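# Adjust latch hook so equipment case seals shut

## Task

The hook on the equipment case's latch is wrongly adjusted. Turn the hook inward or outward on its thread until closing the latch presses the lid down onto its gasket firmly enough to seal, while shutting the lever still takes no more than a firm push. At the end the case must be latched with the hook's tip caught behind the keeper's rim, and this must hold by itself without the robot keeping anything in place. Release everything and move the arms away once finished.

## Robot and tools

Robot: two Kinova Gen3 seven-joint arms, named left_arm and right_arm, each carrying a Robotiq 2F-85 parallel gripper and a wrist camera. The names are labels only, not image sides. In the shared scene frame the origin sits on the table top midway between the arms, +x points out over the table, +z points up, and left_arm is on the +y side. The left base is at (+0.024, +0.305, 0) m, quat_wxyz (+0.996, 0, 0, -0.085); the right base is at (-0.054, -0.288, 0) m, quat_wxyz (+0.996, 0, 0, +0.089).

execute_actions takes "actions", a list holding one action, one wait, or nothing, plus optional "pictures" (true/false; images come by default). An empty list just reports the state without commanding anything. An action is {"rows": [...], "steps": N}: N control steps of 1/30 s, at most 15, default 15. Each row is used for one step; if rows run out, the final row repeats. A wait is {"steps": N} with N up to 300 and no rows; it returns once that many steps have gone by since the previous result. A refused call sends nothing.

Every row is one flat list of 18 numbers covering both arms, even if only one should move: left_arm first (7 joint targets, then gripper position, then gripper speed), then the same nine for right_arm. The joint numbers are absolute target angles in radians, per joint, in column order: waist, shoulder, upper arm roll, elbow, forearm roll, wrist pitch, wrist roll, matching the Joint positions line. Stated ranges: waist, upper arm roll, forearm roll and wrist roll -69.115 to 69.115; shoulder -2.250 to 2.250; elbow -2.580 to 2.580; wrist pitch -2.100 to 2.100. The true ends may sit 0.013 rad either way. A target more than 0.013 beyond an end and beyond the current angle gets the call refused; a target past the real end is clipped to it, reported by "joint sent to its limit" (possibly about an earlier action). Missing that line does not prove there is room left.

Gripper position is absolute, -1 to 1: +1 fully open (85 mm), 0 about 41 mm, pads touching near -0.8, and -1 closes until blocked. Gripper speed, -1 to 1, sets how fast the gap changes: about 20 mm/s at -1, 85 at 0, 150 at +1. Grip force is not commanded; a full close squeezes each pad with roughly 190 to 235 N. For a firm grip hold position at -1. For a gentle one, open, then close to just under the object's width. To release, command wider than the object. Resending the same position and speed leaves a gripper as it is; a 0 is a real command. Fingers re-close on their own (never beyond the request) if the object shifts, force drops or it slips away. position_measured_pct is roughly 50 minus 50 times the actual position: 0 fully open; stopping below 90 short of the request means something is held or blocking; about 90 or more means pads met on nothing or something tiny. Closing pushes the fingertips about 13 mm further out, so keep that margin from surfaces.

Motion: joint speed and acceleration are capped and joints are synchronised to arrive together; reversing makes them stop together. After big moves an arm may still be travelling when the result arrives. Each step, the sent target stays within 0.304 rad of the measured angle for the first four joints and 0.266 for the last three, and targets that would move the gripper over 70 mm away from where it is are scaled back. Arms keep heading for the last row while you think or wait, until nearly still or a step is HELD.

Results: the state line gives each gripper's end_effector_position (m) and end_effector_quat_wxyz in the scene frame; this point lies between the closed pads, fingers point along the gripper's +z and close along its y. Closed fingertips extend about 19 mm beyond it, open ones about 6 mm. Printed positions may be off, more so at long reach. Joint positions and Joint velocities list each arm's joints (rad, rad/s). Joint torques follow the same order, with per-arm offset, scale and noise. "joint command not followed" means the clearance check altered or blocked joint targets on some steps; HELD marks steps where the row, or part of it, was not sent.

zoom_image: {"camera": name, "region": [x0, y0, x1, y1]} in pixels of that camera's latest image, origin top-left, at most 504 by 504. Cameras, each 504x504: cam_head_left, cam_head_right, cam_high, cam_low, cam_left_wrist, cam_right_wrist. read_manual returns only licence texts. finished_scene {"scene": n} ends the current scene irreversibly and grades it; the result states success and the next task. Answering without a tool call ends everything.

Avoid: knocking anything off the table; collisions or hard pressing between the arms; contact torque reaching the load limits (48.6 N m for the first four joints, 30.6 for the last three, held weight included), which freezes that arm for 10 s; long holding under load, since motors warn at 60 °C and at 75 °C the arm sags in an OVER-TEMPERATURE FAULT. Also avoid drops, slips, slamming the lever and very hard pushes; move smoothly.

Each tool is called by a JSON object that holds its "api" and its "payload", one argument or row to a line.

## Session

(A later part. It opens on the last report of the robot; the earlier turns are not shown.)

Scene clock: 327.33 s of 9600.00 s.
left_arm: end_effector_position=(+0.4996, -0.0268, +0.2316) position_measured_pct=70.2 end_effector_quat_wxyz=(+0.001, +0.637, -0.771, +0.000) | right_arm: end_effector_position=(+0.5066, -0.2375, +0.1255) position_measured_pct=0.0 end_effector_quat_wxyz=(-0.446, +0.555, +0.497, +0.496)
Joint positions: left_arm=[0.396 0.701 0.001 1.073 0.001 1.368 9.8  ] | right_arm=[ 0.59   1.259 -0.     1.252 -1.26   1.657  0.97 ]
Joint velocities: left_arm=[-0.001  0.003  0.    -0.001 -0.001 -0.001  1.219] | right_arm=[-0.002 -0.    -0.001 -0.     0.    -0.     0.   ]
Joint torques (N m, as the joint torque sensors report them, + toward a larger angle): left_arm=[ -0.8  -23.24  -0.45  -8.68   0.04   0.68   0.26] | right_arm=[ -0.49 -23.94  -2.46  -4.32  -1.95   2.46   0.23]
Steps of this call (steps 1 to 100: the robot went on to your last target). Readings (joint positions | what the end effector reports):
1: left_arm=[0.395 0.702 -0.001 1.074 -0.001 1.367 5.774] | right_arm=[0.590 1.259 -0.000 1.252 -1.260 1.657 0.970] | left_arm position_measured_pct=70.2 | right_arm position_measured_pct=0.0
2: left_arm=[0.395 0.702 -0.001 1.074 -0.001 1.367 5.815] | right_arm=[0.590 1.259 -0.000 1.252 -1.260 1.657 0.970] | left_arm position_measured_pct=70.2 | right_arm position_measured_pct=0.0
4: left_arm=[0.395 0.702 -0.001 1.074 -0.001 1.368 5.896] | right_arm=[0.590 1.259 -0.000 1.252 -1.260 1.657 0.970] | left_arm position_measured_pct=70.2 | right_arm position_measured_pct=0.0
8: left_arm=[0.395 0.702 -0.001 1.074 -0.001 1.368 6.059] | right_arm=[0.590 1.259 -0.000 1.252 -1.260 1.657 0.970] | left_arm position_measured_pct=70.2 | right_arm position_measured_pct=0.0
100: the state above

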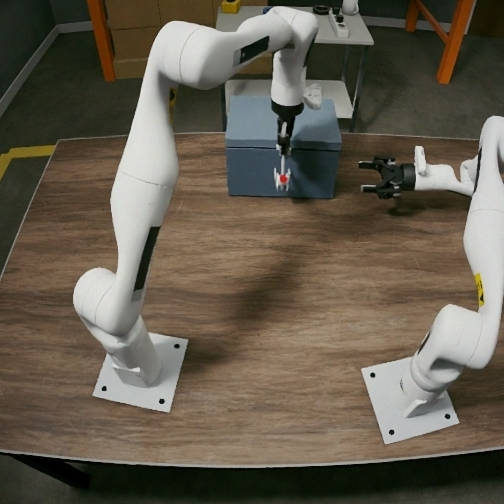

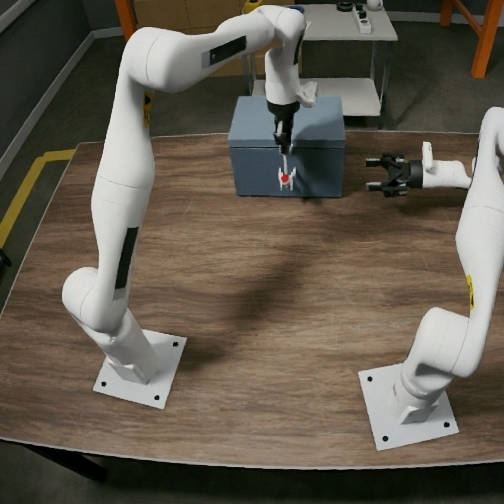

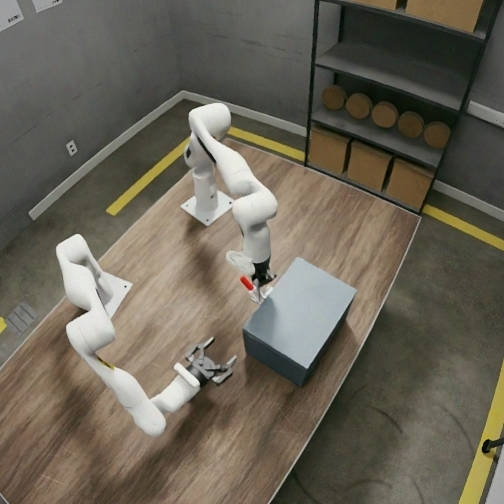

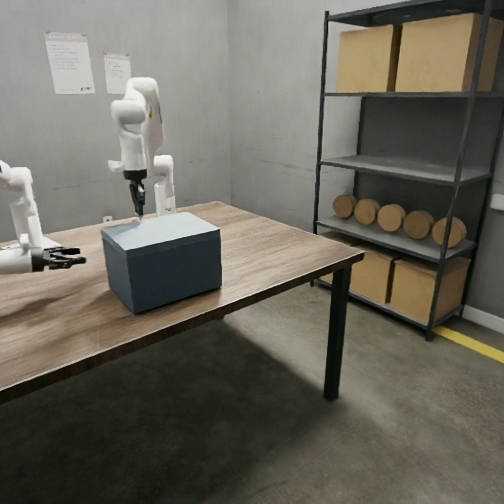

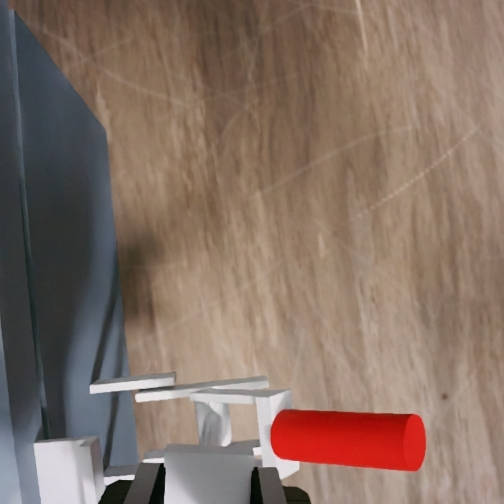

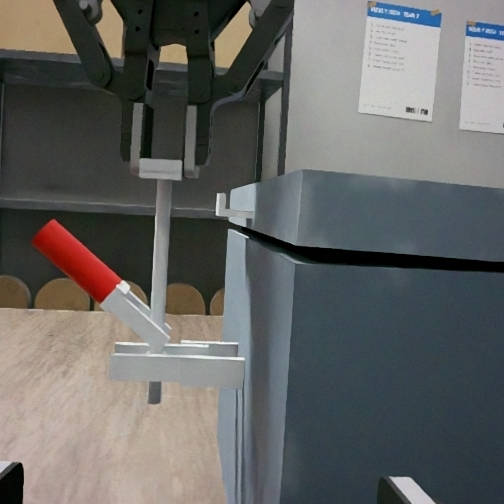

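{"api": "execute_actions", "payload": {
  "actions": [
    {"rows":[[0.3955,0.6985,0,1.0684,0,1.3748,24.077,-0.47,-0.5,0.59,1.259,0,1.252,-1.26,1.657,0.97,1,0]],"steps":15}
  ],
  "pictures": false
}}

{"api": "execute_actions", "payload": {
  "actions": [
    {"steps":150}
  ],
  "pictures": false
}}

{"api": "execute_actions", "payload": {
  "actions": [
    {"rows":[[0.3955,0.6974,0,1.0633,0,1.381,30.361,-0.47,-0.5,0.59,1.259,0,1.252,-1.26,1.657,0.97,1,0]],"steps":15}
  ],
  "pictures": false
}}

{"api": "execute_actions", "payload": {
  "actions": [
    {"steps":200}
  ],
  "pictures": false
}}

{"api": "execute_actions", "payload": {
  "actions": [
    {"rows":[[0.3955,0.6964,0,1.0589,0,1.3864,36.644,-0.47,-0.5,0.59,1.259,0,1.252,-1.26,1.657,0.97,1,0]],"steps":15}
  ],
  "pictures": false
}}

{"api": "execute_actions", "payload": {
  "actions": [
    {"steps":250}
  ]
}}

Scene clock: 339.20 s of 9600.00 s.
left_arm: end_effector_position=(+0.5004, -0.0251, +0.2321) position_measured_pct=70.2 end_effector_quat_wxyz=(-0.001, +0.974, +0.226, -0.001) | right_arm: end_effector_position=(+0.5066, -0.2375, +0.1255) position_measured_pct=0.0 end_effector_quat_wxyz=(-0.446, +0.555, +0.497, +0.496)
Joint positions: left_arm=[ 0.395  0.702 -0.001  1.069 -0.001  1.373 12.017] | right_arm=[ 0.59   1.259 -0.     1.252 -1.26   1.657  0.97 ]
Joint velocities: left_arm=[-0.001 -0.001 -0.    -0.001 -0.002  0.004  1.217] | right_arm=[ 0.     0.    -0.    -0.     0.001 -0.    -0.   ]
Joint torques (N m, as the joint torque sensors report them, + toward a larger angle): left_arm=[  0.3  -24.78   0.44  -9.61   0.56   0.64   0.04] | right_arm=[ -0.4  -24.02  -2.31  -4.91  -1.88   2.4    0.19]
Steps of this call (steps 1 to 60: the robot went on to your last target; steps 61 to 341: nothing new was sent; steps 342 to 356: all 15 steps of this action). Readings (joint positions | what the end effector reports):
342: left_arm=[0.395 0.701 -0.000 1.073 -0.000 1.367 11.512] | right_arm=[0.590 1.259 -0.000 1.252 -1.260 1.657 0.970] | left_arm position_measured_pct=70.2 | right_arm position_measured_pct=0.0
343: left_arm=[0.395 0.701 -0.000 1.073 -0.000 1.367 11.522] | right_arm=[0.590 1.259 -0.000 1.252 -1.260 1.657 0.970] | left_arm position_measured_pct=70.2 | right_arm position_measured_pct=0.0
345: left_arm=[0.395 0.701 -0.000 1.072 -0.000 1.369 11.572] | right_arm=[0.590 1.259 -0.000 1.252 -1.260 1.657 0.970] | left_arm position_measured_pct=70.2 | right_arm position_measured_pct=0.0
349: left_arm=[0.395 0.702 -0.000 1.070 -0.000 1.371 11.732] | right_arm=[0.590 1.259 -0.000 1.252 -1.260 1.657 0.970] | left_arm position_measured_pct=70.2 | right_arm position_measured_pct=0.0
356: the state above

Scene clock: 344.20 s of 9600.00 s.
left_arm: end_effector_position=(+0.5005, -0.0253, +0.2333) position_measured_pct=70.2 end_effector_quat_wxyz=(-0.001, +0.991, +0.136, -0.000) | right_arm: end_effector_position=(+0.5066, -0.2375, +0.1255) position_measured_pct=0.0 end_effector_quat_wxyz=(-0.446, +0.555, +0.497, +0.496)
Joint positions: left_arm=[ 0.395  0.7   -0.     1.069 -0.001  1.373 18.116] | right_arm=[ 0.59   1.259 -0.     1.252 -1.26   1.657  0.97 ]
Joint velocities: left_arm=[-0.001 -0.     0.     0.001 -0.002  0.001  1.219] | right_arm=[-0.001 -0.001 -0.    -0.    -0.001 -0.     0.   ]
Joint torques (N m, as the joint torque sensors report them, + toward a larger angle): left_arm=[  0.21 -23.4    0.94  -8.99   0.26   0.33  -0.11] | right_arm=[ -0.01 -24.06  -2.3   -4.79  -1.9    2.62   0.37]
Steps of this call (steps 1 to 150: the robot went on to your last target). Readings (joint positions | what the end effector reports):
1: left_arm=[0.395 0.702 -0.001 1.069 -0.001 1.373 12.057] | right_arm=[0.590 1.259 -0.000 1.252 -1.260 1.657 0.970] | left_arm position_measured_pct=70.2 | right_arm position_measured_pct=0.0
2: left_arm=[0.395 0.702 -0.001 1.069 -0.001 1.373 12.098] | right_arm=[0.590 1.259 -0.000 1.252 -1.260 1.657 0.970] | left_arm position_measured_pct=70.2 | right_arm position_measured_pct=0.0
4: left_arm=[0.395 0.702 -0.001 1.069 -0.001 1.373 12.179] | right_arm=[0.590 1.259 -0.000 1.252 -1.260 1.657 0.970] | left_arm position_measured_pct=70.2 | right_arm position_measured_pct=0.0
8: left_arm=[0.395 0.702 -0.001 1.069 -0.001 1.373 12.342] | right_arm=[0.590 1.259 -0.000 1.252 -1.260 1.657 0.970] | left_arm position_measured_pct=70.2 | right_arm position_measured_pct=0.0
150: the state above

Scene clock: 344.70 s of 9600.00 s.
left_arm: end_effector_position=(+0.5001, -0.0248, +0.2335) position_measured_pct=70.2 end_effector_quat_wxyz=(-0.002, +0.904, +0.428, -0.001) | right_arm: end_effector_position=(+0.5066, -0.2375, +0.1255) position_measured_pct=0.0 end_effector_quat_wxyz=(-0.446, +0.555, +0.497, +0.496)
Joint positions: left_arm=[ 0.395  0.702 -0.001  1.065 -0.001  1.379 18.727] | right_arm=[ 0.59   1.259 -0.     1.252 -1.26   1.657  0.97 ]
Joint velocities: left_arm=[-0.    -0.001  0.    -0.001 -0.001  0.005  1.219] | right_arm=[-0.001  0.    -0.    -0.    -0.     0.001 -0.   ]
Joint torques (N m, as the joint torque sensors report them, + toward a larger angle): left_arm=[  0.25 -25.73   0.8  -10.32   0.72   0.54   0.34] | right_arm=[ -0.35 -24.12  -2.29  -4.95  -1.83   2.37   0.18]
Steps of this call (steps 1 to 15: all 15 steps of this action). Readings (joint positions | what the end effector reports):
1: left_arm=[0.395 0.700 -0.000 1.069 -0.001 1.373 18.157] | right_arm=[0.590 1.259 -0.000 1.252 -1.260 1.657 0.970] | left_arm position_measured_pct=70.2 | right_arm position_measured_pct=0.0
2: left_arm=[0.395 0.700 -0.000 1.069 -0.001 1.374 18.198] | right_arm=[0.590 1.259 -0.000 1.252 -1.260 1.657 0.970] | left_arm position_measured_pct=70.2 | right_arm position_measured_pct=0.0
4: left_arm=[0.395 0.701 -0.001 1.068 -0.001 1.374 18.279] | right_arm=[0.590 1.259 -0.000 1.252 -1.260 1.657 0.970] | left_arm position_measured_pct=70.2 | right_arm position_measured_pct=0.0
8: left_arm=[0.395 0.701 -0.001 1.066 -0.001 1.377 18.442] | right_arm=[0.590 1.259 -0.000 1.252 -1.260 1.657 0.970] | left_arm position_measured_pct=70.2 | right_arm position_measured_pct=0.0
15: the state above

Scene clock: 351.37 s of 9600.00 s.
left_arm: end_effector_position=(+0.4986, -0.0255, +0.2350) position_measured_pct=70.2 end_effector_quat_wxyz=(-0.003, +0.203, +0.979, +0.000) | right_arm: end_effector_position=(+0.5066, -0.2375, +0.1255) position_measured_pct=0.0 end_effector_quat_wxyz=(-0.446, +0.555, +0.497, +0.496)
Joint positions: left_arm=[ 0.396  0.699  0.     1.065  0.001  1.382 26.861] | right_arm=[ 0.59   1.259 -0.     1.252 -1.26   1.657  0.97 ]
Joint velocities: left_arm=[ 0.     0.002  0.002 -0.001  0.002 -0.002  1.22 ] | right_arm=[-0.003 -0.     0.    -0.    -0.     0.    -0.   ]
Joint torques (N m, as the joint torque sensors report them, + toward a larger angle): left_arm=[ -0.62 -23.11   0.01 -10.37  -0.47  -0.76  -0.18] | right_arm=[ -0.46 -24.17  -2.24  -4.85  -1.77   2.52   0.15]
Steps of this call (steps 1 to 200: the robot went on to your last target). Readings (joint positions | what the end effector reports):
1: left_arm=[0.395 0.702 -0.001 1.065 -0.001 1.379 18.767] | right_arm=[0.590 1.259 -0.000 1.252 -1.260 1.657 0.970] | left_arm position_measured_pct=70.2 | right_arm position_measured_pct=0.0
2: left_arm=[0.395 0.702 -0.001 1.065 -0.001 1.380 18.808] | right_arm=[0.590 1.259 -0.000 1.252 -1.260 1.657 0.970] | left_arm position_measured_pct=70.2 | right_arm position_measured_pct=0.0
4: left_arm=[0.395 0.702 -0.001 1.065 -0.001 1.380 18.889] | right_arm=[0.590 1.259 -0.000 1.252 -1.260 1.657 0.970] | left_arm position_measured_pct=70.2 | right_arm position_measured_pct=0.0
8: left_arm=[0.395 0.702 -0.001 1.065 -0.001 1.380 19.052] | right_arm=[0.590 1.259 -0.000 1.252 -1.260 1.657 0.970] | left_arm position_measured_pct=70.2 | right_arm position_measured_pct=0.0
200: the state above

Scene clock: 351.87 s of 9600.00 s.
left_arm: end_effector_position=(+0.4984, -0.0262, +0.2352) position_measured_pct=70.2 end_effector_quat_wxyz=(-0.003, -0.100, +0.995, +0.001) | right_arm: end_effector_position=(+0.5066, -0.2375, +0.1255) position_measured_pct=0.0 end_effector_quat_wxyz=(-0.446, +0.555, +0.497, +0.496)
Joint positions: left_arm=[ 0.396  0.701  0.001  1.061  0.001  1.386 27.471] | right_arm=[ 0.59   1.259 -0.     1.252 -1.26   1.657  0.97 ]
Joint velocities: left_arm=[ 0.001  0.001  0.    -0.003  0.    -0.     1.219] | right_arm=[ 0.001  0.001 -0.     0.    -0.001 -0.001 -0.   ]
Joint torques (N m, as the joint torque sensors report them, + toward a larger angle): left_arm=[ -0.69 -25.8   -0.28 -10.21  -0.31   0.29  -0.07] | right_arm=[ -0.3  -24.27  -2.05  -4.67  -1.76   2.54   0.26]
Steps of this call (steps 1 to 15: all 15 steps of this action). Readings (joint positions | what the end effector reports):
1: left_arm=[0.396 0.699 0.000 1.065 0.001 1.382 26.901] | right_arm=[0.590 1.259 -0.000 1.252 -1.260 1.657 0.970] | left_arm position_measured_pct=70.2 | right_arm position_measured_pct=0.0
2: left_arm=[0.396 0.699 0.001 1.065 0.001 1.382 26.942] | right_arm=[0.590 1.259 -0.000 1.252 -1.260 1.657 0.970] | left_arm position_measured_pct=70.2 | right_arm position_measured_pct=0.0
4: left_arm=[0.396 0.699 0.001 1.065 0.001 1.383 27.023] | right_arm=[0.590 1.259 -0.000 1.252 -1.260 1.657 0.970] | left_arm position_measured_pct=70.2 | right_arm position_measured_pct=0.0
8: left_arm=[0.396 0.700 0.001 1.063 0.001 1.385 27.186] | right_arm=[0.590 1.259 -0.000 1.252 -1.260 1.657 0.970] | left_arm position_measured_pct=70.2 | right_arm position_measured_pct=0.0
15: the state above

Scene clock: 360.20 s of 9600.00 s.
left_arm: end_effector_position=(+0.5002, -0.0256, +0.2370) position_measured_pct=70.2 end_effector_quat_wxyz=(-0.000, +1.000, -0.025, -0.001) | right_arm: end_effector_position=(+0.5066, -0.2375, +0.1255) position_measured_pct=0.0 end_effector_quat_wxyz=(-0.446, +0.555, +0.497, +0.496)
Joint positions: left_arm=[ 0.395  0.699 -0.     1.059 -0.     1.385 36.644] | right_arm=[ 0.59   1.259 -0.     1.252 -1.26   1.657  0.97 ]
Joint velocities: left_arm=[-0.001 -0.001 -0.     0.    -0.    -0.     0.001] | right_arm=[-0.001 -0.001 -0.001 -0.     0.    -0.001 -0.   ]
Joint torques (N m, as the joint torque sensors report them, + toward a larger angle): left_arm=[ -0.06 -23.74   0.14  -9.03   0.41   0.32   0.18] | right_arm=[ -0.09 -23.76  -2.57  -4.78  -1.88   2.34   0.14]
Steps of this call (steps 1 to 250: the robot went on to your last target). Readings (joint positions | what the end effector reports):
1: left_arm=[0.396 0.701 0.001 1.061 0.001 1.386 27.511] | right_arm=[0.590 1.259 -0.000 1.252 -1.260 1.657 0.970] | left_arm position_measured_pct=70.2 | right_arm position_measured_pct=0.0
2: left_arm=[0.396 0.701 0.001 1.061 0.001 1.386 27.552] | right_arm=[0.590 1.259 -0.000 1.252 -1.260 1.657 0.970] | left_arm position_measured_pct=70.2 | right_arm position_measured_pct=0.0
4: left_arm=[0.396 0.701 0.001 1.061 0.001 1.386 27.633] | right_arm=[0.590 1.259 -0.000 1.252 -1.260 1.657 0.970] | left_arm position_measured_pct=70.2 | right_arm position_measured_pct=0.0
8: left_arm=[0.396 0.701 0.001 1.061 0.001 1.385 27.796] | right_arm=[0.590 1.259 -0.000 1.252 -1.260 1.657 0.970] | left_arm position_measured_pct=70.2 | right_arm position_measured_pct=0.0
250: the state above

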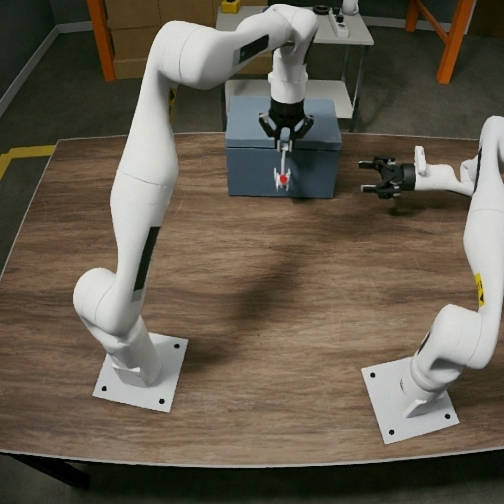

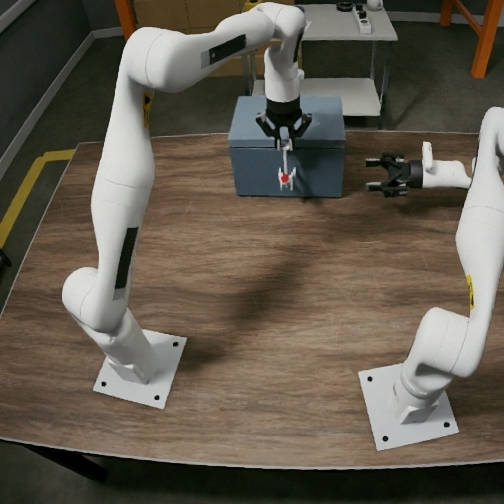

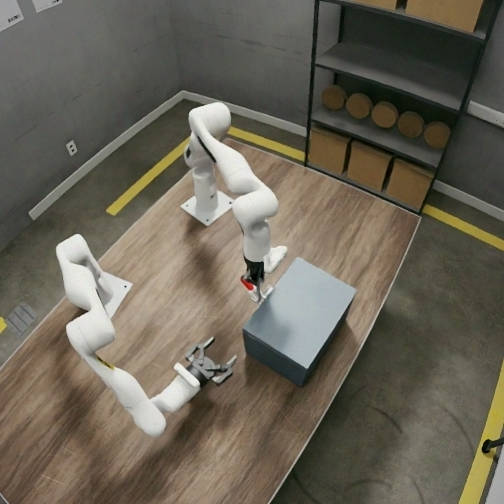

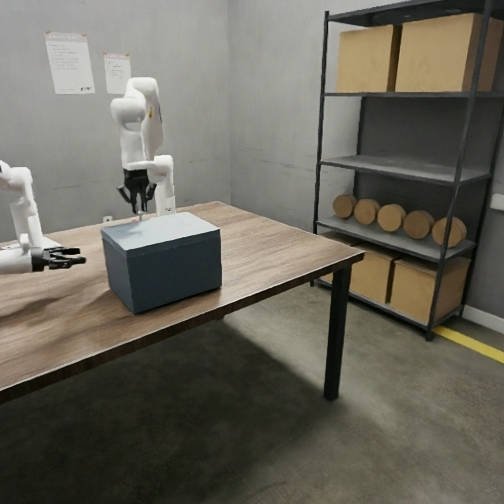

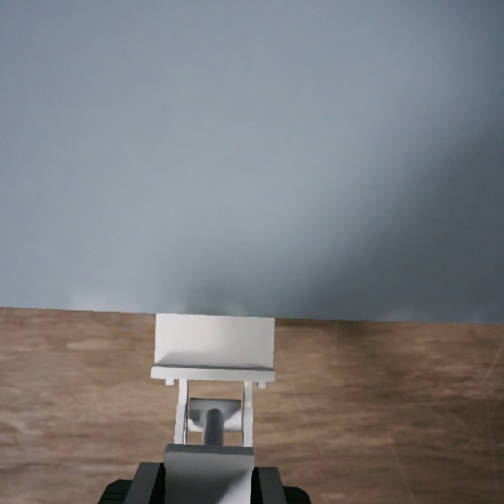

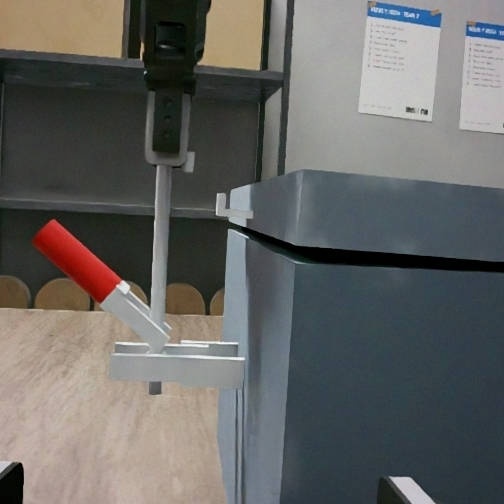

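{"api": "zoom_image", "payload": {
  "camera": "cam_right_wrist",
  "region": [100, 300, 220, 420]
}}

{"api": "zoom_image", "payload": {
  "camera": "cam_right_wrist",
  "region": [120, 130, 240, 250]
}}

Region (100, 300, 220, 420) of cam_right_wrist's 504x504 image, scaled by 4.200.

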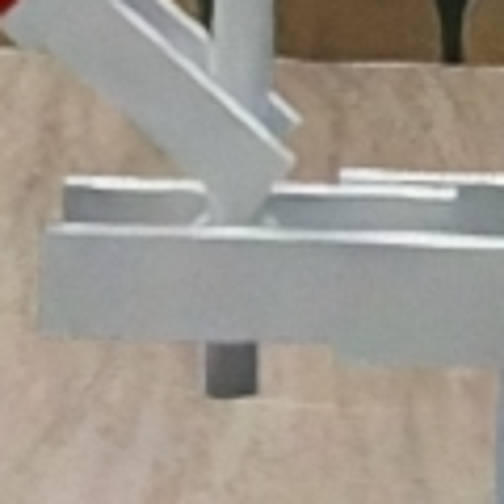

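Region (120, 130, 240, 250) of cam_right_wrist's 504x504 image, scaled by 4.200.

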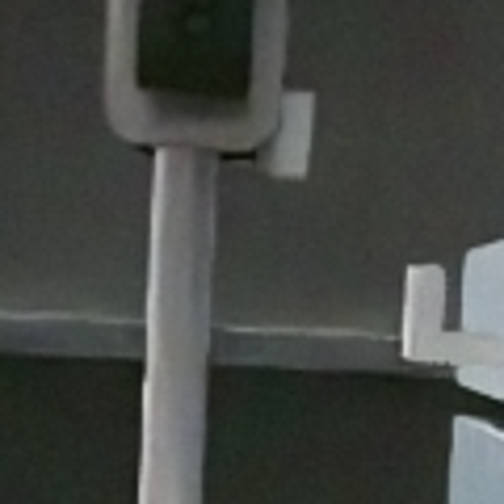

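{"api": "zoom_image", "payload": {
  "camera": "cam_right_wrist",
  "region": [20, 210, 220, 410]
}}

Region (20, 210, 220, 410) of cam_right_wrist's 504x504 image, scaled by 2.520.

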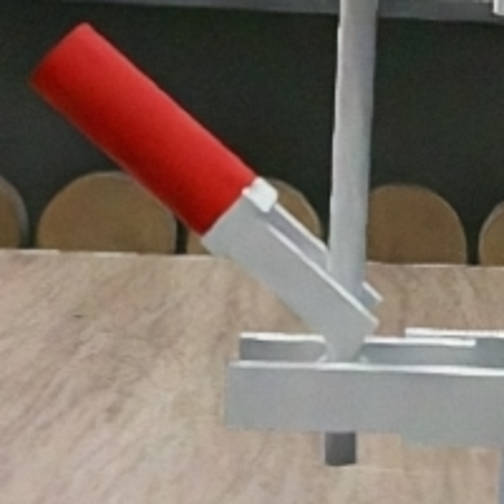

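{"api": "execute_actions", "payload": {
  "actions": [
    {"rows":[[0.3955,0.6964,0,1.0589,0,1.3864,30.361,-0.47,-0.5,0.59,1.259,0,1.252,-1.26,1.657,0.97,1,0]],"steps":15}
  ],
  "pictures": false
}}

{"api": "execute_actions", "payload": {
  "actions": [
    {"steps":155}
  ]
}}

Scene clock: 420.70 s of 9600.00 s.
left_arm: end_effector_position=(+0.5001, -0.0260, +0.2369) position_measured_pct=70.2 end_effector_quat_wxyz=(-0.000, +0.962, -0.274, -0.001) | right_arm: end_effector_position=(+0.5066, -0.2375, +0.1255) position_measured_pct=0.0 end_effector_quat_wxyz=(-0.446, +0.555, +0.497, +0.496)
Joint positions: left_arm=[ 0.396  0.699  0.     1.059  0.     1.385 36.138] | right_arm=[ 0.59   1.259 -0.     1.252 -1.26   1.657  0.97 ]
Joint velocities: left_arm=[-0.    -0.002  0.001 -0.    -0.    -0.    -1.216] | right_arm=[ 0.002 -0.    -0.001  0.     0.     0.001  0.   ]
Joint torques (N m, as the joint torque sensors report them, + toward a larger angle): left_arm=[ -0.78 -24.08   0.25  -8.91   0.07   0.59   0.24] | right_arm=[  0.11 -24.1   -2.44  -4.5   -1.78   2.45   0.2 ]
Steps of this call (steps 1 to 15: the robot went on to your last target; steps 16 to 1800: nothing new was sent; steps 1801 to 1815: all 15 steps of this action). Readings (joint positions | what the end effector reports):
1801: left_arm=[0.395 0.699 -0.000 1.059 -0.000 1.385 36.643] | right_arm=[0.590 1.259 -0.000 1.252 -1.260 1.657 0.970] | left_arm position_measured_pct=70.2 | right_arm position_measured_pct=0.0
1802: left_arm=[0.395 0.699 -0.000 1.059 -0.000 1.385 36.633] | right_arm=[0.590 1.259 -0.000 1.252 -1.260 1.657 0.970] | left_arm position_measured_pct=70.2 | right_arm position_measured_pct=0.0
1804: left_arm=[0.395 0.699 -0.000 1.059 -0.000 1.385 36.583] | right_arm=[0.590 1.259 -0.000 1.252 -1.260 1.657 0.970] | left_arm position_measured_pct=70.2 | right_arm position_measured_pct=0.0
1808: left_arm=[0.396 0.699 -0.000 1.059 0.000 1.385 36.423] | right_arm=[0.590 1.259 -0.000 1.252 -1.260 1.657 0.970] | left_arm position_measured_pct=70.2 | right_arm position_measured_pct=0.0
1815: the state above

Scene clock: 425.87 s of 9600.00 s.
left_arm: end_effector_position=(+0.5000, -0.0256, +0.2359) position_measured_pct=70.2 end_effector_quat_wxyz=(-0.001, +1.000, -0.024, -0.001) | right_arm: end_effector_position=(+0.5066, -0.2375, +0.1255) position_measured_pct=0.0 end_effector_quat_wxyz=(-0.446, +0.555, +0.497, +0.496)
Joint positions: left_arm=[ 0.395  0.701 -0.     1.06   0.     1.384 30.361] | right_arm=[ 0.59   1.259 -0.     1.252 -1.26   1.657  0.97 ]
Joint velocities: left_arm=[ 0.     0.001 -0.001  0.     0.     0.    -0.001] | right_arm=[ 0.002 -0.001 -0.     0.    -0.    -0.001  0.   ]
Joint torques (N m, as the joint torque sensors report them, + toward a larger angle): left_arm=[ -0.55 -25.71   0.28  -9.68   0.22   0.69   0.21] | right_arm=[ -0.2  -24.05  -2.26  -4.91  -2.02   2.51   0.18]
Steps of this call (steps 1 to 155: the robot went on to your last target). Readings (joint positions | what the end effector reports):
1: left_arm=[0.396 0.699 0.000 1.059 0.000 1.384 36.098] | right_arm=[0.590 1.259 -0.000 1.252 -1.260 1.657 0.970] | left_arm position_measured_pct=70.2 | right_arm position_measured_pct=0.0
2: left_arm=[0.396 0.699 0.000 1.059 0.000 1.384 36.057] | right_arm=[0.590 1.259 -0.000 1.252 -1.260 1.657 0.970] | left_arm position_measured_pct=70.2 | right_arm position_measured_pct=0.0
4: left_arm=[0.396 0.699 0.000 1.059 0.000 1.384 35.976] | right_arm=[0.590 1.259 -0.000 1.252 -1.260 1.657 0.970] | left_arm position_measured_pct=70.2 | right_arm position_measured_pct=0.0
8: left_arm=[0.396 0.699 0.000 1.059 0.000 1.384 35.813] | right_arm=[0.590 1.259 -0.000 1.252 -1.260 1.657 0.970] | left_arm position_measured_pct=70.2 | right_arm position_measured_pct=0.0
155: the state above

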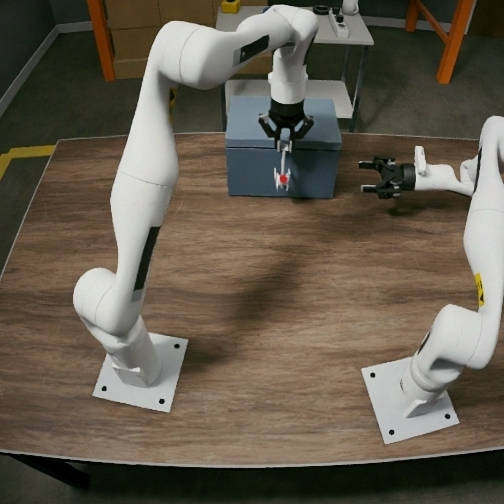

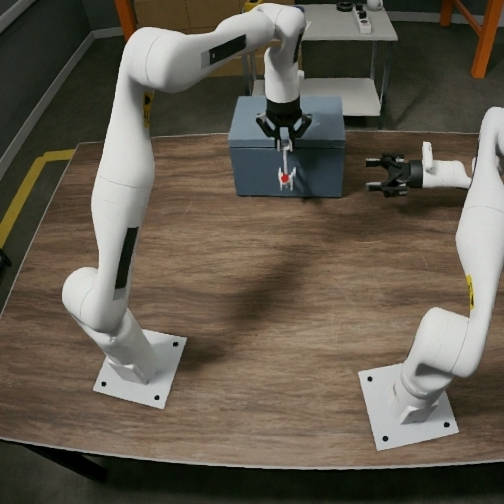

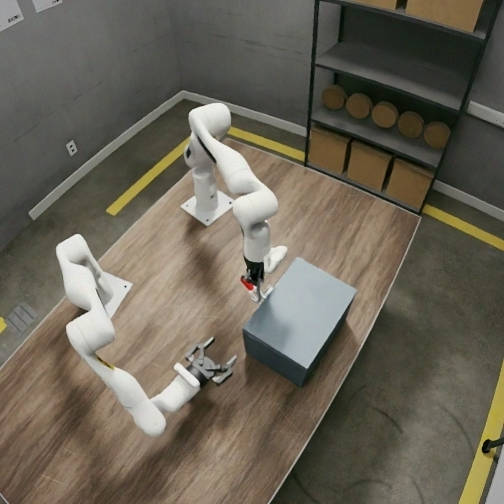

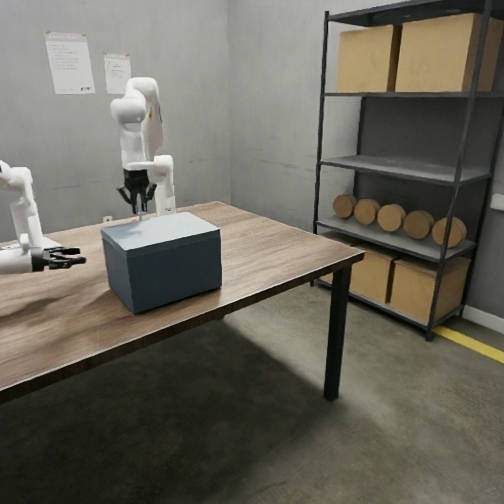

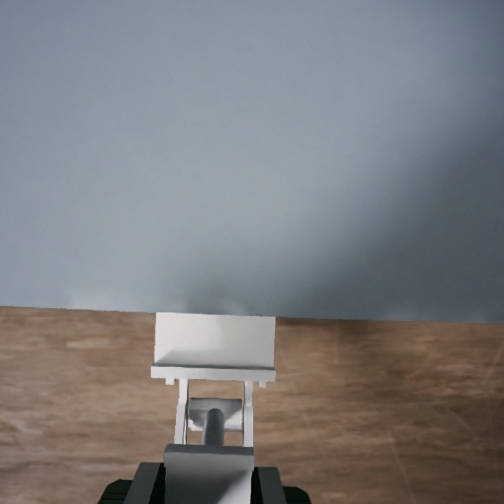

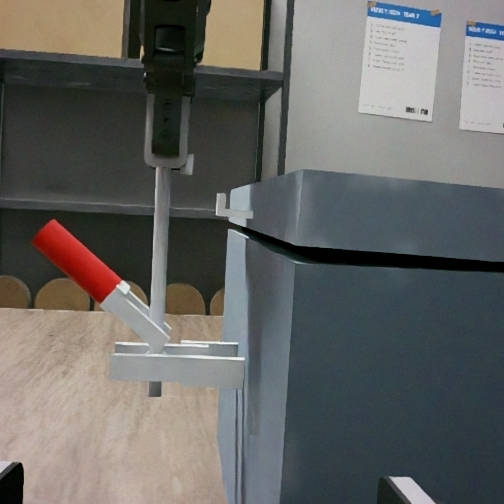

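{"api": "execute_actions", "payload": {
  "actions": [
    {"rows":[[0.3955,0.6974,0,1.0633,0,1.381,30.361,-0.43,-0.5,0.59,1.259,0,1.252,-1.26,1.657,0.97,1,0],[0.3955,0.6974,0,1.0633,0,1.381,30.361,-0.43,-0.5,0.59,1.259,0,1.252,-1.26,1.657,0.97,1,0],[0.3955,0.6974,0,1.0633,0,1.381,30.361,-0.43,-0.5,0.59,1.259,0,1.252,-1.26,1.657,0.97,1,0],[0.3945,0.7001,0,1.0583,0,1.3833,30.36,-0.43,-0.5,0.59,1.259,0,1.252,-1.26,1.657,0.97,1,0],[0.3936,0.7028,0,1.0533,0,1.3856,30.359,-0.43,-0.5,0.59,1.259,0,1.252,-1.26,1.657,0.97,1,0],[0.3926,0.7055,0,1.0484,0,1.3879,30.358,-0.43,-0.5,0.59,1.259,0,1.252,-1.26,1.657,0.97,1,0],[0.3916,0.7082,0,1.0434,0,1.3901,30.357,-0.43,-0.5,0.59,1.259,0,1.252,-1.26,1.657,0.97,1,0],[0.3907,0.7109,0,1.0384,0,1.3924,30.356,-0.43,-0.5,0.59,1.259,0,1.252,-1.26,1.657,0.97,1,0],[0.3897,0.7136,0,1.0334,0,1.3947,30.355,-0.43,-0.5,0.59,1.259,0,1.252,-1.26,1.657,0.97,1,0],[0.3887,0.7163,0,1.0284,0,1.397,30.354,-0.43,-0.5,0.59,1.259,0,1.252,-1.26,1.657,0.97,1,0],[0.3878,0.719,0,1.0234,0,1.3993,30.353,-0.43,-0.5,0.59,1.259,0,1.252,-1.26,1.657,0.97,1,0],[0.3868,0.7217,0,1.0185,0,1.4016,30.352,-0.43,-0.5,0.59,1.259,0,1.252,-1.26,1.657,0.97,1,0],[0.3858,0.7244,0,1.0135,0,1.4038,30.351,-0.43,-0.5,0.59,1.259,0,1.252,-1.26,1.657,0.97,1,0],[0.3849,0.7271,0,1.0085,0,1.4061,30.35,-0.43,-0.5,0.59,1.259,0,1.252,-1.26,1.657,0.97,1,0],[0.3839,0.7298,0,1.0035,0,1.4084,30.349,-0.43,-0.5,0.59,1.259,0,1.252,-1.26,1.657,0.97,1,0]],"steps":15}
  ],
  "pictures": false
}}

{"api": "execute_actions", "payload": {
  "actions": [
    {"rows":[[0.3829,0.7326,0,0.9989,0,1.4102,30.348,-0.43,-0.5,0.59,1.259,0,1.252,-1.26,1.657,0.97,1,0],[0.382,0.7354,0,0.9943,0,1.412,30.347,-0.43,-0.5,0.59,1.259,0,1.252,-1.26,1.657,0.97,1,0],[0.381,0.7381,0,0.9897,0,1.4139,30.346,-0.43,-0.5,0.59,1.259,0,1.252,-1.26,1.657,0.97,1,0],[0.38,0.7409,0,0.9851,0,1.4157,30.345,-0.43,-0.5,0.59,1.259,0,1.252,-1.26,1.657,0.97,1,0],[0.379,0.7437,0,0.9805,0,1.4175,30.344,-0.43,-0.5,0.59,1.259,0,1.252,-1.26,1.657,0.97,1,0],[0.3781,0.7465,0,0.9759,0,1.4193,30.343,-0.43,-0.5,0.59,1.259,0,1.252,-1.26,1.657,0.97,1,0],[0.3771,0.7492,0,0.9713,0,1.4211,30.342,-0.43,-0.5,0.59,1.259,0,1.252,-1.26,1.657,0.97,1,0],[0.3761,0.752,0,0.9667,0,1.4229,30.341,-0.43,-0.5,0.59,1.259,0,1.252,-1.26,1.657,0.97,1,0],[0.3751,0.7548,0,0.9621,0,1.4248,30.34,-0.43,-0.5,0.59,1.259,0,1.252,-1.26,1.657,0.97,1,0],[0.3742,0.7576,0,0.9575,0,1.4266,30.339,-0.43,-0.5,0.59,1.259,0,1.252,-1.26,1.657,0.97,1,0],[0.3732,0.7603,0,0.9529,0,1.4284,30.338,-0.43,-0.5,0.59,1.259,0,1.252,-1.26,1.657,0.97,1,0],[0.3722,0.7631,0,0.9483,0,1.4302,30.3376,-0.43,-0.5,0.59,1.259,0,1.252,-1.26,1.657,0.97,1,0]],"steps":15}
  ],
  "pictures": false
}}

{"api": "execute_actions", "payload": {
  "actions": [
    {"steps":10}
  ]
}}

Scene clock: 476.53 s of 9600.00 s.
left_arm: end_effector_position=(+0.5092, -0.0262, +0.2351) position_measured_pct=70.2 end_effector_quat_wxyz=(-0.001, +1.000, -0.025, -0.002) | right_arm: end_effector_position=(+0.5066, -0.2375, +0.1255) position_measured_pct=0.0 end_effector_quat_wxyz=(-0.446, +0.555, +0.497, +0.496)
Joint positions: left_arm=[ 0.387  0.723  0.001  1.02   0.001  1.403 30.352] | right_arm=[ 0.59   1.259 -0.     1.252 -1.26   1.657  0.97 ]
Joint velocities: left_arm=[-0.026  0.078  0.003 -0.14   0.003  0.078 -0.029] | right_arm=[-0.  0.  0.  0.  0.  0.  0.]
Joint torques (N m, as the joint torque sensors report them, + toward a larger angle): left_arm=[ -0.55 -23.32  -0.02 -10.01   0.1   -1.1    0.44] | right_arm=[ -0.23 -23.96  -2.26  -4.82  -1.89   2.39   0.24]
Steps of this call (steps 1 to 15: the robot went on to your last target; steps 16 to 1505: nothing new was sent; steps 1506 to 1520: all 15 steps of this action). Readings (joint positions | what the end effector reports):
1506: left_arm=[0.395 0.701 -0.000 1.060 -0.000 1.384 30.361] | right_arm=[0.590 1.259 -0.000 1.252 -1.260 1.657 0.970] | left_arm position_measured_pct=70.2 | right_arm position_measured_pct=0.0
1507: left_arm=[0.395 0.700 -0.000 1.061 -0.000 1.383 30.361] | right_arm=[0.590 1.259 -0.000 1.252 -1.260 1.657 0.970] | left_arm position_measured_pct=70.2 | right_arm position_measured_pct=0.0
1509: left_arm=[0.395 0.700 -0.000 1.062 -0.000 1.381 30.361] | right_arm=[0.590 1.259 -0.000 1.252 -1.260 1.657 0.970] | left_arm position_measured_pct=70.2 | right_arm position_measured_pct=0.0
1513: left_arm=[0.393 0.706 -0.000 1.051 -0.000 1.386 30.359] | right_arm=[0.590 1.259 -0.000 1.252 -1.260 1.657 0.970] | left_arm position_measured_pct=70.2 | right_arm position_measured_pct=0.0
1520: the state above

Scene clock: 477.03 s of 9600.00 s.
left_arm: end_effector_position=(+0.5247, -0.0267, +0.2325) position_measured_pct=70.2 end_effector_quat_wxyz=(-0.001, +1.000, -0.025, -0.002) | right_arm: end_effector_position=(+0.5066, -0.2375, +0.1255) position_measured_pct=0.0 end_effector_quat_wxyz=(-0.446, +0.555, +0.497, +0.496)
Joint positions: left_arm=[ 0.374  0.762  0.001  0.954  0.001  1.431 30.338] | right_arm=[ 0.59   1.259 -0.     1.252 -1.26   1.657  0.97 ]
Joint velocities: left_arm=[-0.008  0.029  0.001 -0.046  0.001  0.021 -0.009] | right_arm=[ 0.001  0.001  0.     0.    -0.001 -0.     0.   ]
Joint torques (N m, as the joint torque sensors report them, + toward a larger angle): left_arm=[ -0.43 -25.11  -0.02 -10.47  -0.07  -1.18  -0.16] | right_arm=[ -0.19 -23.94  -2.33  -4.19  -1.7    2.33   0.36]
Steps of this call (steps 1 to 15: all 15 steps of this action). Readings (joint positions | what the end effector reports):
1: left_arm=[0.386 0.726 0.001 1.015 0.001 1.406 30.351] | right_arm=[0.590 1.259 -0.000 1.252 -1.260 1.657 0.970] | left_arm position_measured_pct=70.2 | right_arm position_measured_pct=0.0
2: left_arm=[0.385 0.729 0.001 1.010 0.001 1.408 30.350] | right_arm=[0.590 1.259 -0.000 1.252 -1.260 1.657 0.970] | left_arm position_measured_pct=70.2 | right_arm position_measured_pct=0.0
4: left_arm=[0.383 0.734 0.001 1.001 0.001 1.412 30.348] | right_arm=[0.590 1.259 -0.000 1.252 -1.260 1.657 0.970] | left_arm position_measured_pct=70.2 | right_arm position_measured_pct=0.0
8: left_arm=[0.380 0.745 0.001 0.982 0.001 1.419 30.344] | right_arm=[0.590 1.259 -0.000 1.252 -1.260 1.657 0.970] | left_arm position_measured_pct=70.2 | right_arm position_measured_pct=0.0
15: the state above

Scene clock: 477.37 s of 9600.00 s.
left_arm: end_effector_position=(+0.5257, -0.0267, +0.2322) position_measured_pct=70.2 end_effector_quat_wxyz=(-0.001, +1.000, -0.025, -0.003) | right_arm: end_effector_position=(+0.5066, -0.2375, +0.1255) position_measured_pct=0.0 end_effector_quat_wxyz=(-0.446, +0.555, +0.497, +0.496)
Joint positions: left_arm=[ 0.373  0.764  0.001  0.95   0.001  1.432 30.338] | right_arm=[ 0.59   1.259 -0.     1.252 -1.26   1.657  0.97 ]
Joint velocities: left_arm=[-0.001  0.003 -0.001 -0.001  0.001  0.001  0.001] | right_arm=[-0.     0.001 -0.001 -0.    -0.    -0.    -0.   ]
Joint torques (N m, as the joint torque sensors report them, + toward a larger angle): left_arm=[ -0.97 -24.2   -0.3  -10.36  -0.28  -1.15   0.22] | right_arm=[ -0.32 -24.09  -2.24  -4.76  -1.91   2.24   0.35]
Steps of this call (steps 1 to 10: the robot went on to your last target). Readings (joint positions | what the end effector reports):
1: left_arm=[0.374 0.763 0.001 0.953 0.001 1.431 30.338] | right_arm=[0.590 1.259 -0.000 1.252 -1.260 1.657 0.970] | left_arm position_measured_pct=70.2 | right_arm position_measured_pct=0.0
2: left_arm=[0.373 0.763 0.001 0.952 0.001 1.431 30.338] | right_arm=[0.590 1.259 -0.000 1.252 -1.260 1.657 0.970] | left_arm position_measured_pct=70.2 | right_arm position_measured_pct=0.0
4: left_arm=[0.373 0.764 0.001 0.951 0.001 1.432 30.338] | right_arm=[0.590 1.259 -0.000 1.252 -1.260 1.657 0.970] | left_arm position_measured_pct=70.2 | right_arm position_measured_pct=0.0
8: left_arm=[0.373 0.764 0.001 0.950 0.001 1.432 30.338] | right_arm=[0.590 1.259 -0.000 1.252 -1.260 1.657 0.970] | left_arm position_measured_pct=70.2 | right_arm position_measured_pct=0.0
10: the state above

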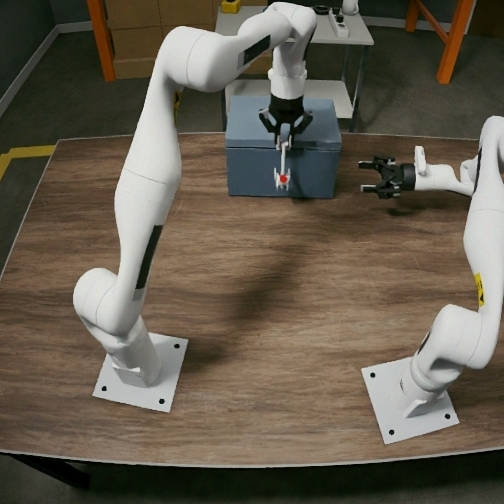

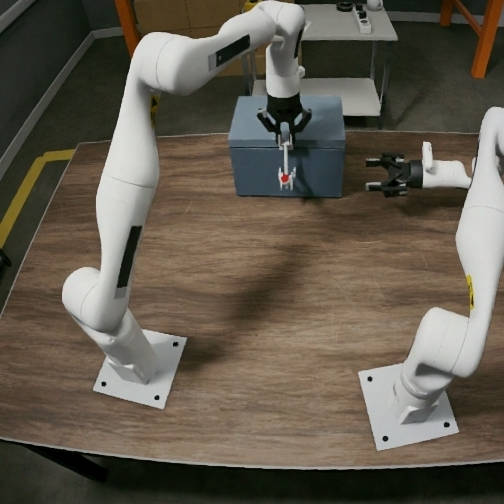

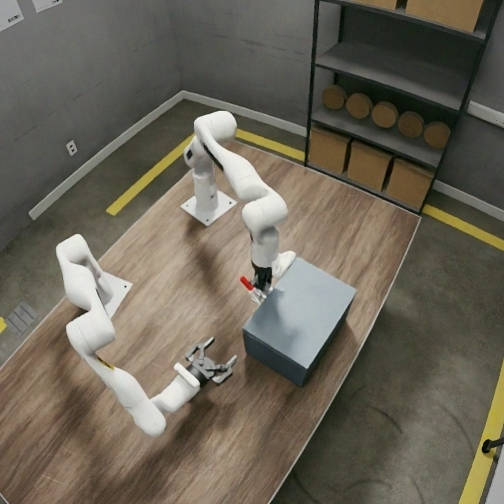

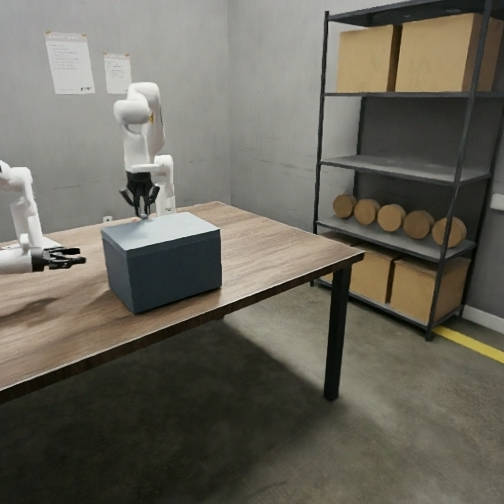

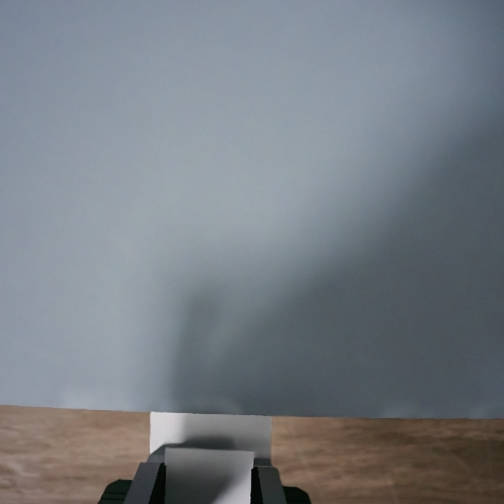

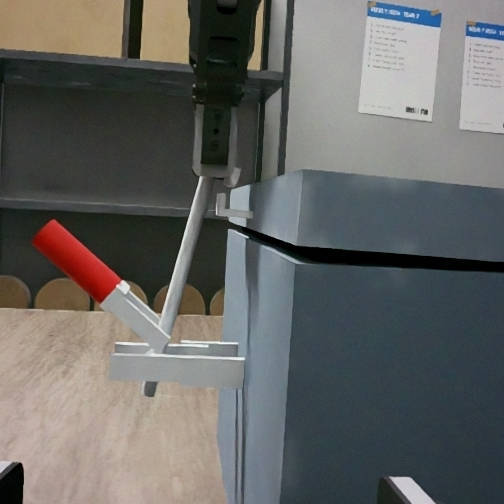

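{"api": "zoom_image", "payload": {
  "camera": "cam_right_wrist",
  "region": [170, 140, 270, 240]
}}

Region (170, 140, 270, 240) of cam_right_wrist's 504x504 image, scaled by 5.040.

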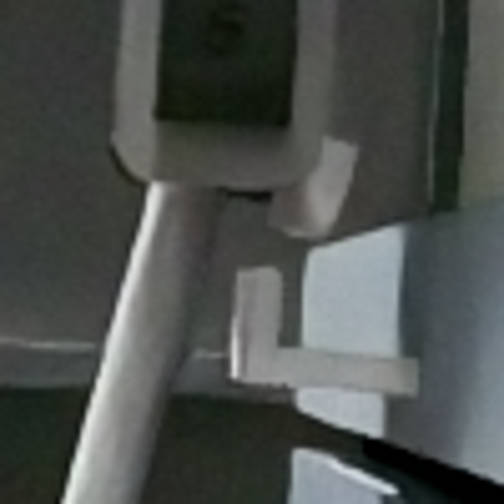

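{"api": "execute_actions", "payload": {
  "actions": [
    {"rows":[[0.3715,0.7654,0,0.9451,0,1.4311,30.337,-0.43,-0.5,0.59,1.259,0,1.252,-1.26,1.657,0.97,1,0],[0.3707,0.7678,0,0.9418,0,1.432,30.336,-0.43,-0.5,0.59,1.259,0,1.252,-1.26,1.657,0.97,1,0],[0.37,0.7701,0,0.9386,0,1.4329,30.335,-0.43,-0.5,0.59,1.259,0,1.252,-1.26,1.657,0.97,1,0],[0.3692,0.7725,0,0.9353,0,1.4338,30.335,-0.43,-0.5,0.59,1.259,0,1.252,-1.26,1.657,0.97,1,0],[0.3685,0.7748,0,0.9321,0,1.4347,30.334,-0.43,-0.5,0.59,1.259,0,1.252,-1.26,1.657,0.97,1,0]],"steps":15}
  ]
}}

{"api": "zoom_image", "payload": {
  "camera": "cam_right_wrist",
  "region": [170, 140, 270, 240]
}}

Scene clock: 507.87 s of 9600.00 s.
left_arm: end_effector_position=(+0.5303, -0.0268, +0.2309) position_measured_pct=70.2 end_effector_quat_wxyz=(-0.000, +1.000, -0.025, -0.002) | right_arm: end_effector_position=(+0.5066, -0.2375, +0.1255) position_measured_pct=0.0 end_effector_quat_wxyz=(-0.446, +0.555, +0.497, +0.496)
Joint positions: left_arm=[ 0.369  0.775  0.001  0.933  0.001  1.436 30.334] | right_arm=[ 0.59   1.259 -0.     1.252 -1.26   1.657  0.97 ]
Joint velocities: left_arm=[-0.     0.003 -0.    -0.002  0.001  0.    -0.   ] | right_arm=[-0.001 -0.001  0.     0.     0.     0.001  0.   ]
Joint torques (N m, as the joint torque sensors report them, + toward a larger angle): left_arm=[ -1.05 -24.02   0.19 -10.03   0.01  -0.95   0.11] | right_arm=[  0.05 -23.91  -2.48  -5.2   -1.73   2.37   0.31]
Steps of this call (steps 1 to 15: the robot went on to your last target; steps 16 to 900: nothing new was sent; steps 901 to 915: all 15 steps of this action). Readings (joint positions | what the end effector reports):
901: left_arm=[0.373 0.765 0.001 0.950 0.001 1.432 30.338] | right_arm=[0.590 1.259 -0.000 1.252 -1.260 1.657 0.970] | left_arm position_measured_pct=70.2 | right_arm position_measured_pct=0.0
902: left_arm=[0.373 0.766 0.001 0.948 0.001 1.433 30.337] | right_arm=[0.590 1.259 -0.000 1.252 -1.260 1.657 0.970] | left_arm position_measured_pct=70.2 | right_arm position_measured_pct=0.0
904: left_arm=[0.372 0.768 0.001 0.944 0.001 1.434 30.336] | right_arm=[0.590 1.259 -0.000 1.252 -1.260 1.657 0.970] | left_arm position_measured_pct=70.2 | right_arm position_measured_pct=0.0
908: left_arm=[0.370 0.774 0.001 0.936 0.001 1.436 30.334] | right_arm=[0.590 1.259 -0.000 1.252 -1.260 1.657 0.970] | left_arm position_measured_pct=70.2 | right_arm position_measured_pct=0.0
915: the state above

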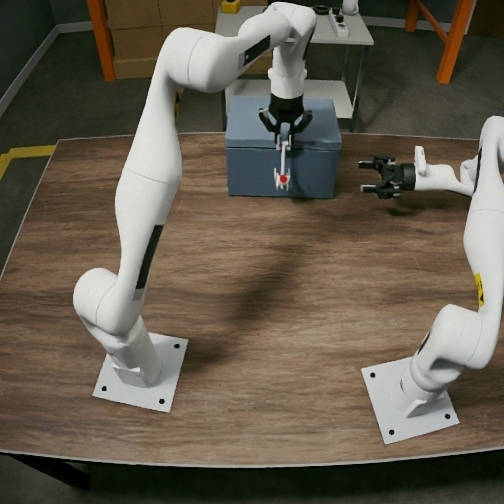

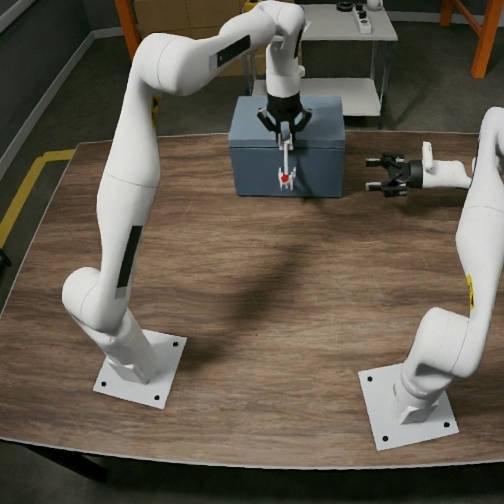

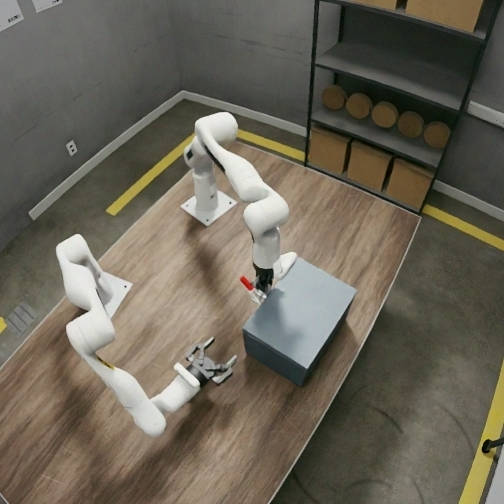

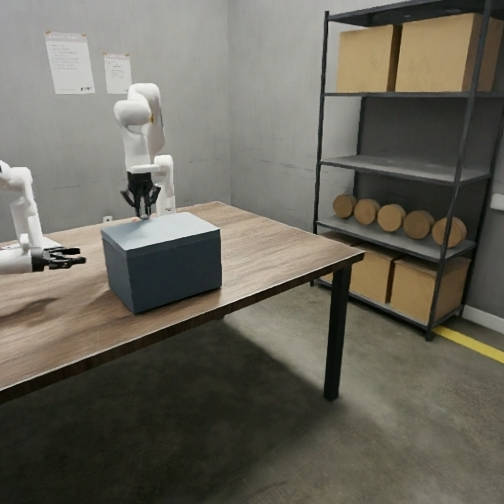

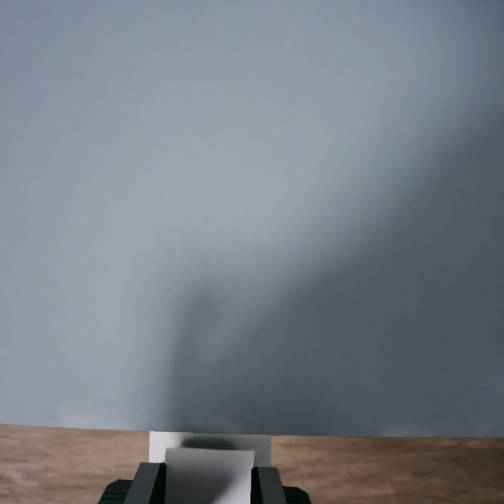

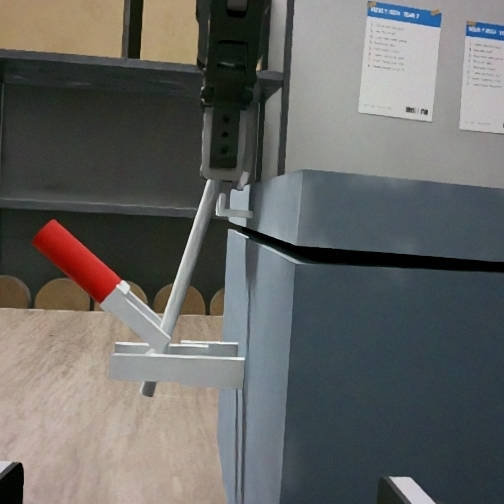

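Region (170, 140, 270, 240) of cam_right_wrist's 504x504 image, scaled by 5.040.

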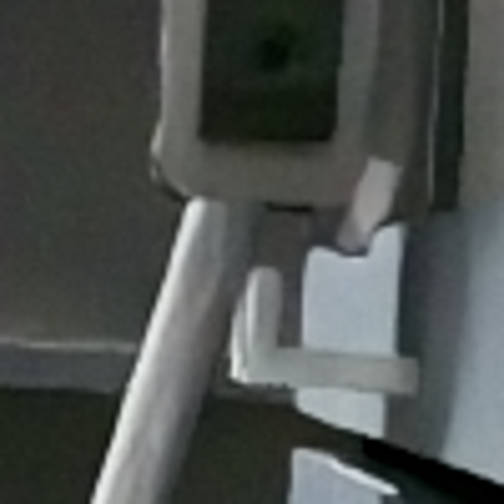

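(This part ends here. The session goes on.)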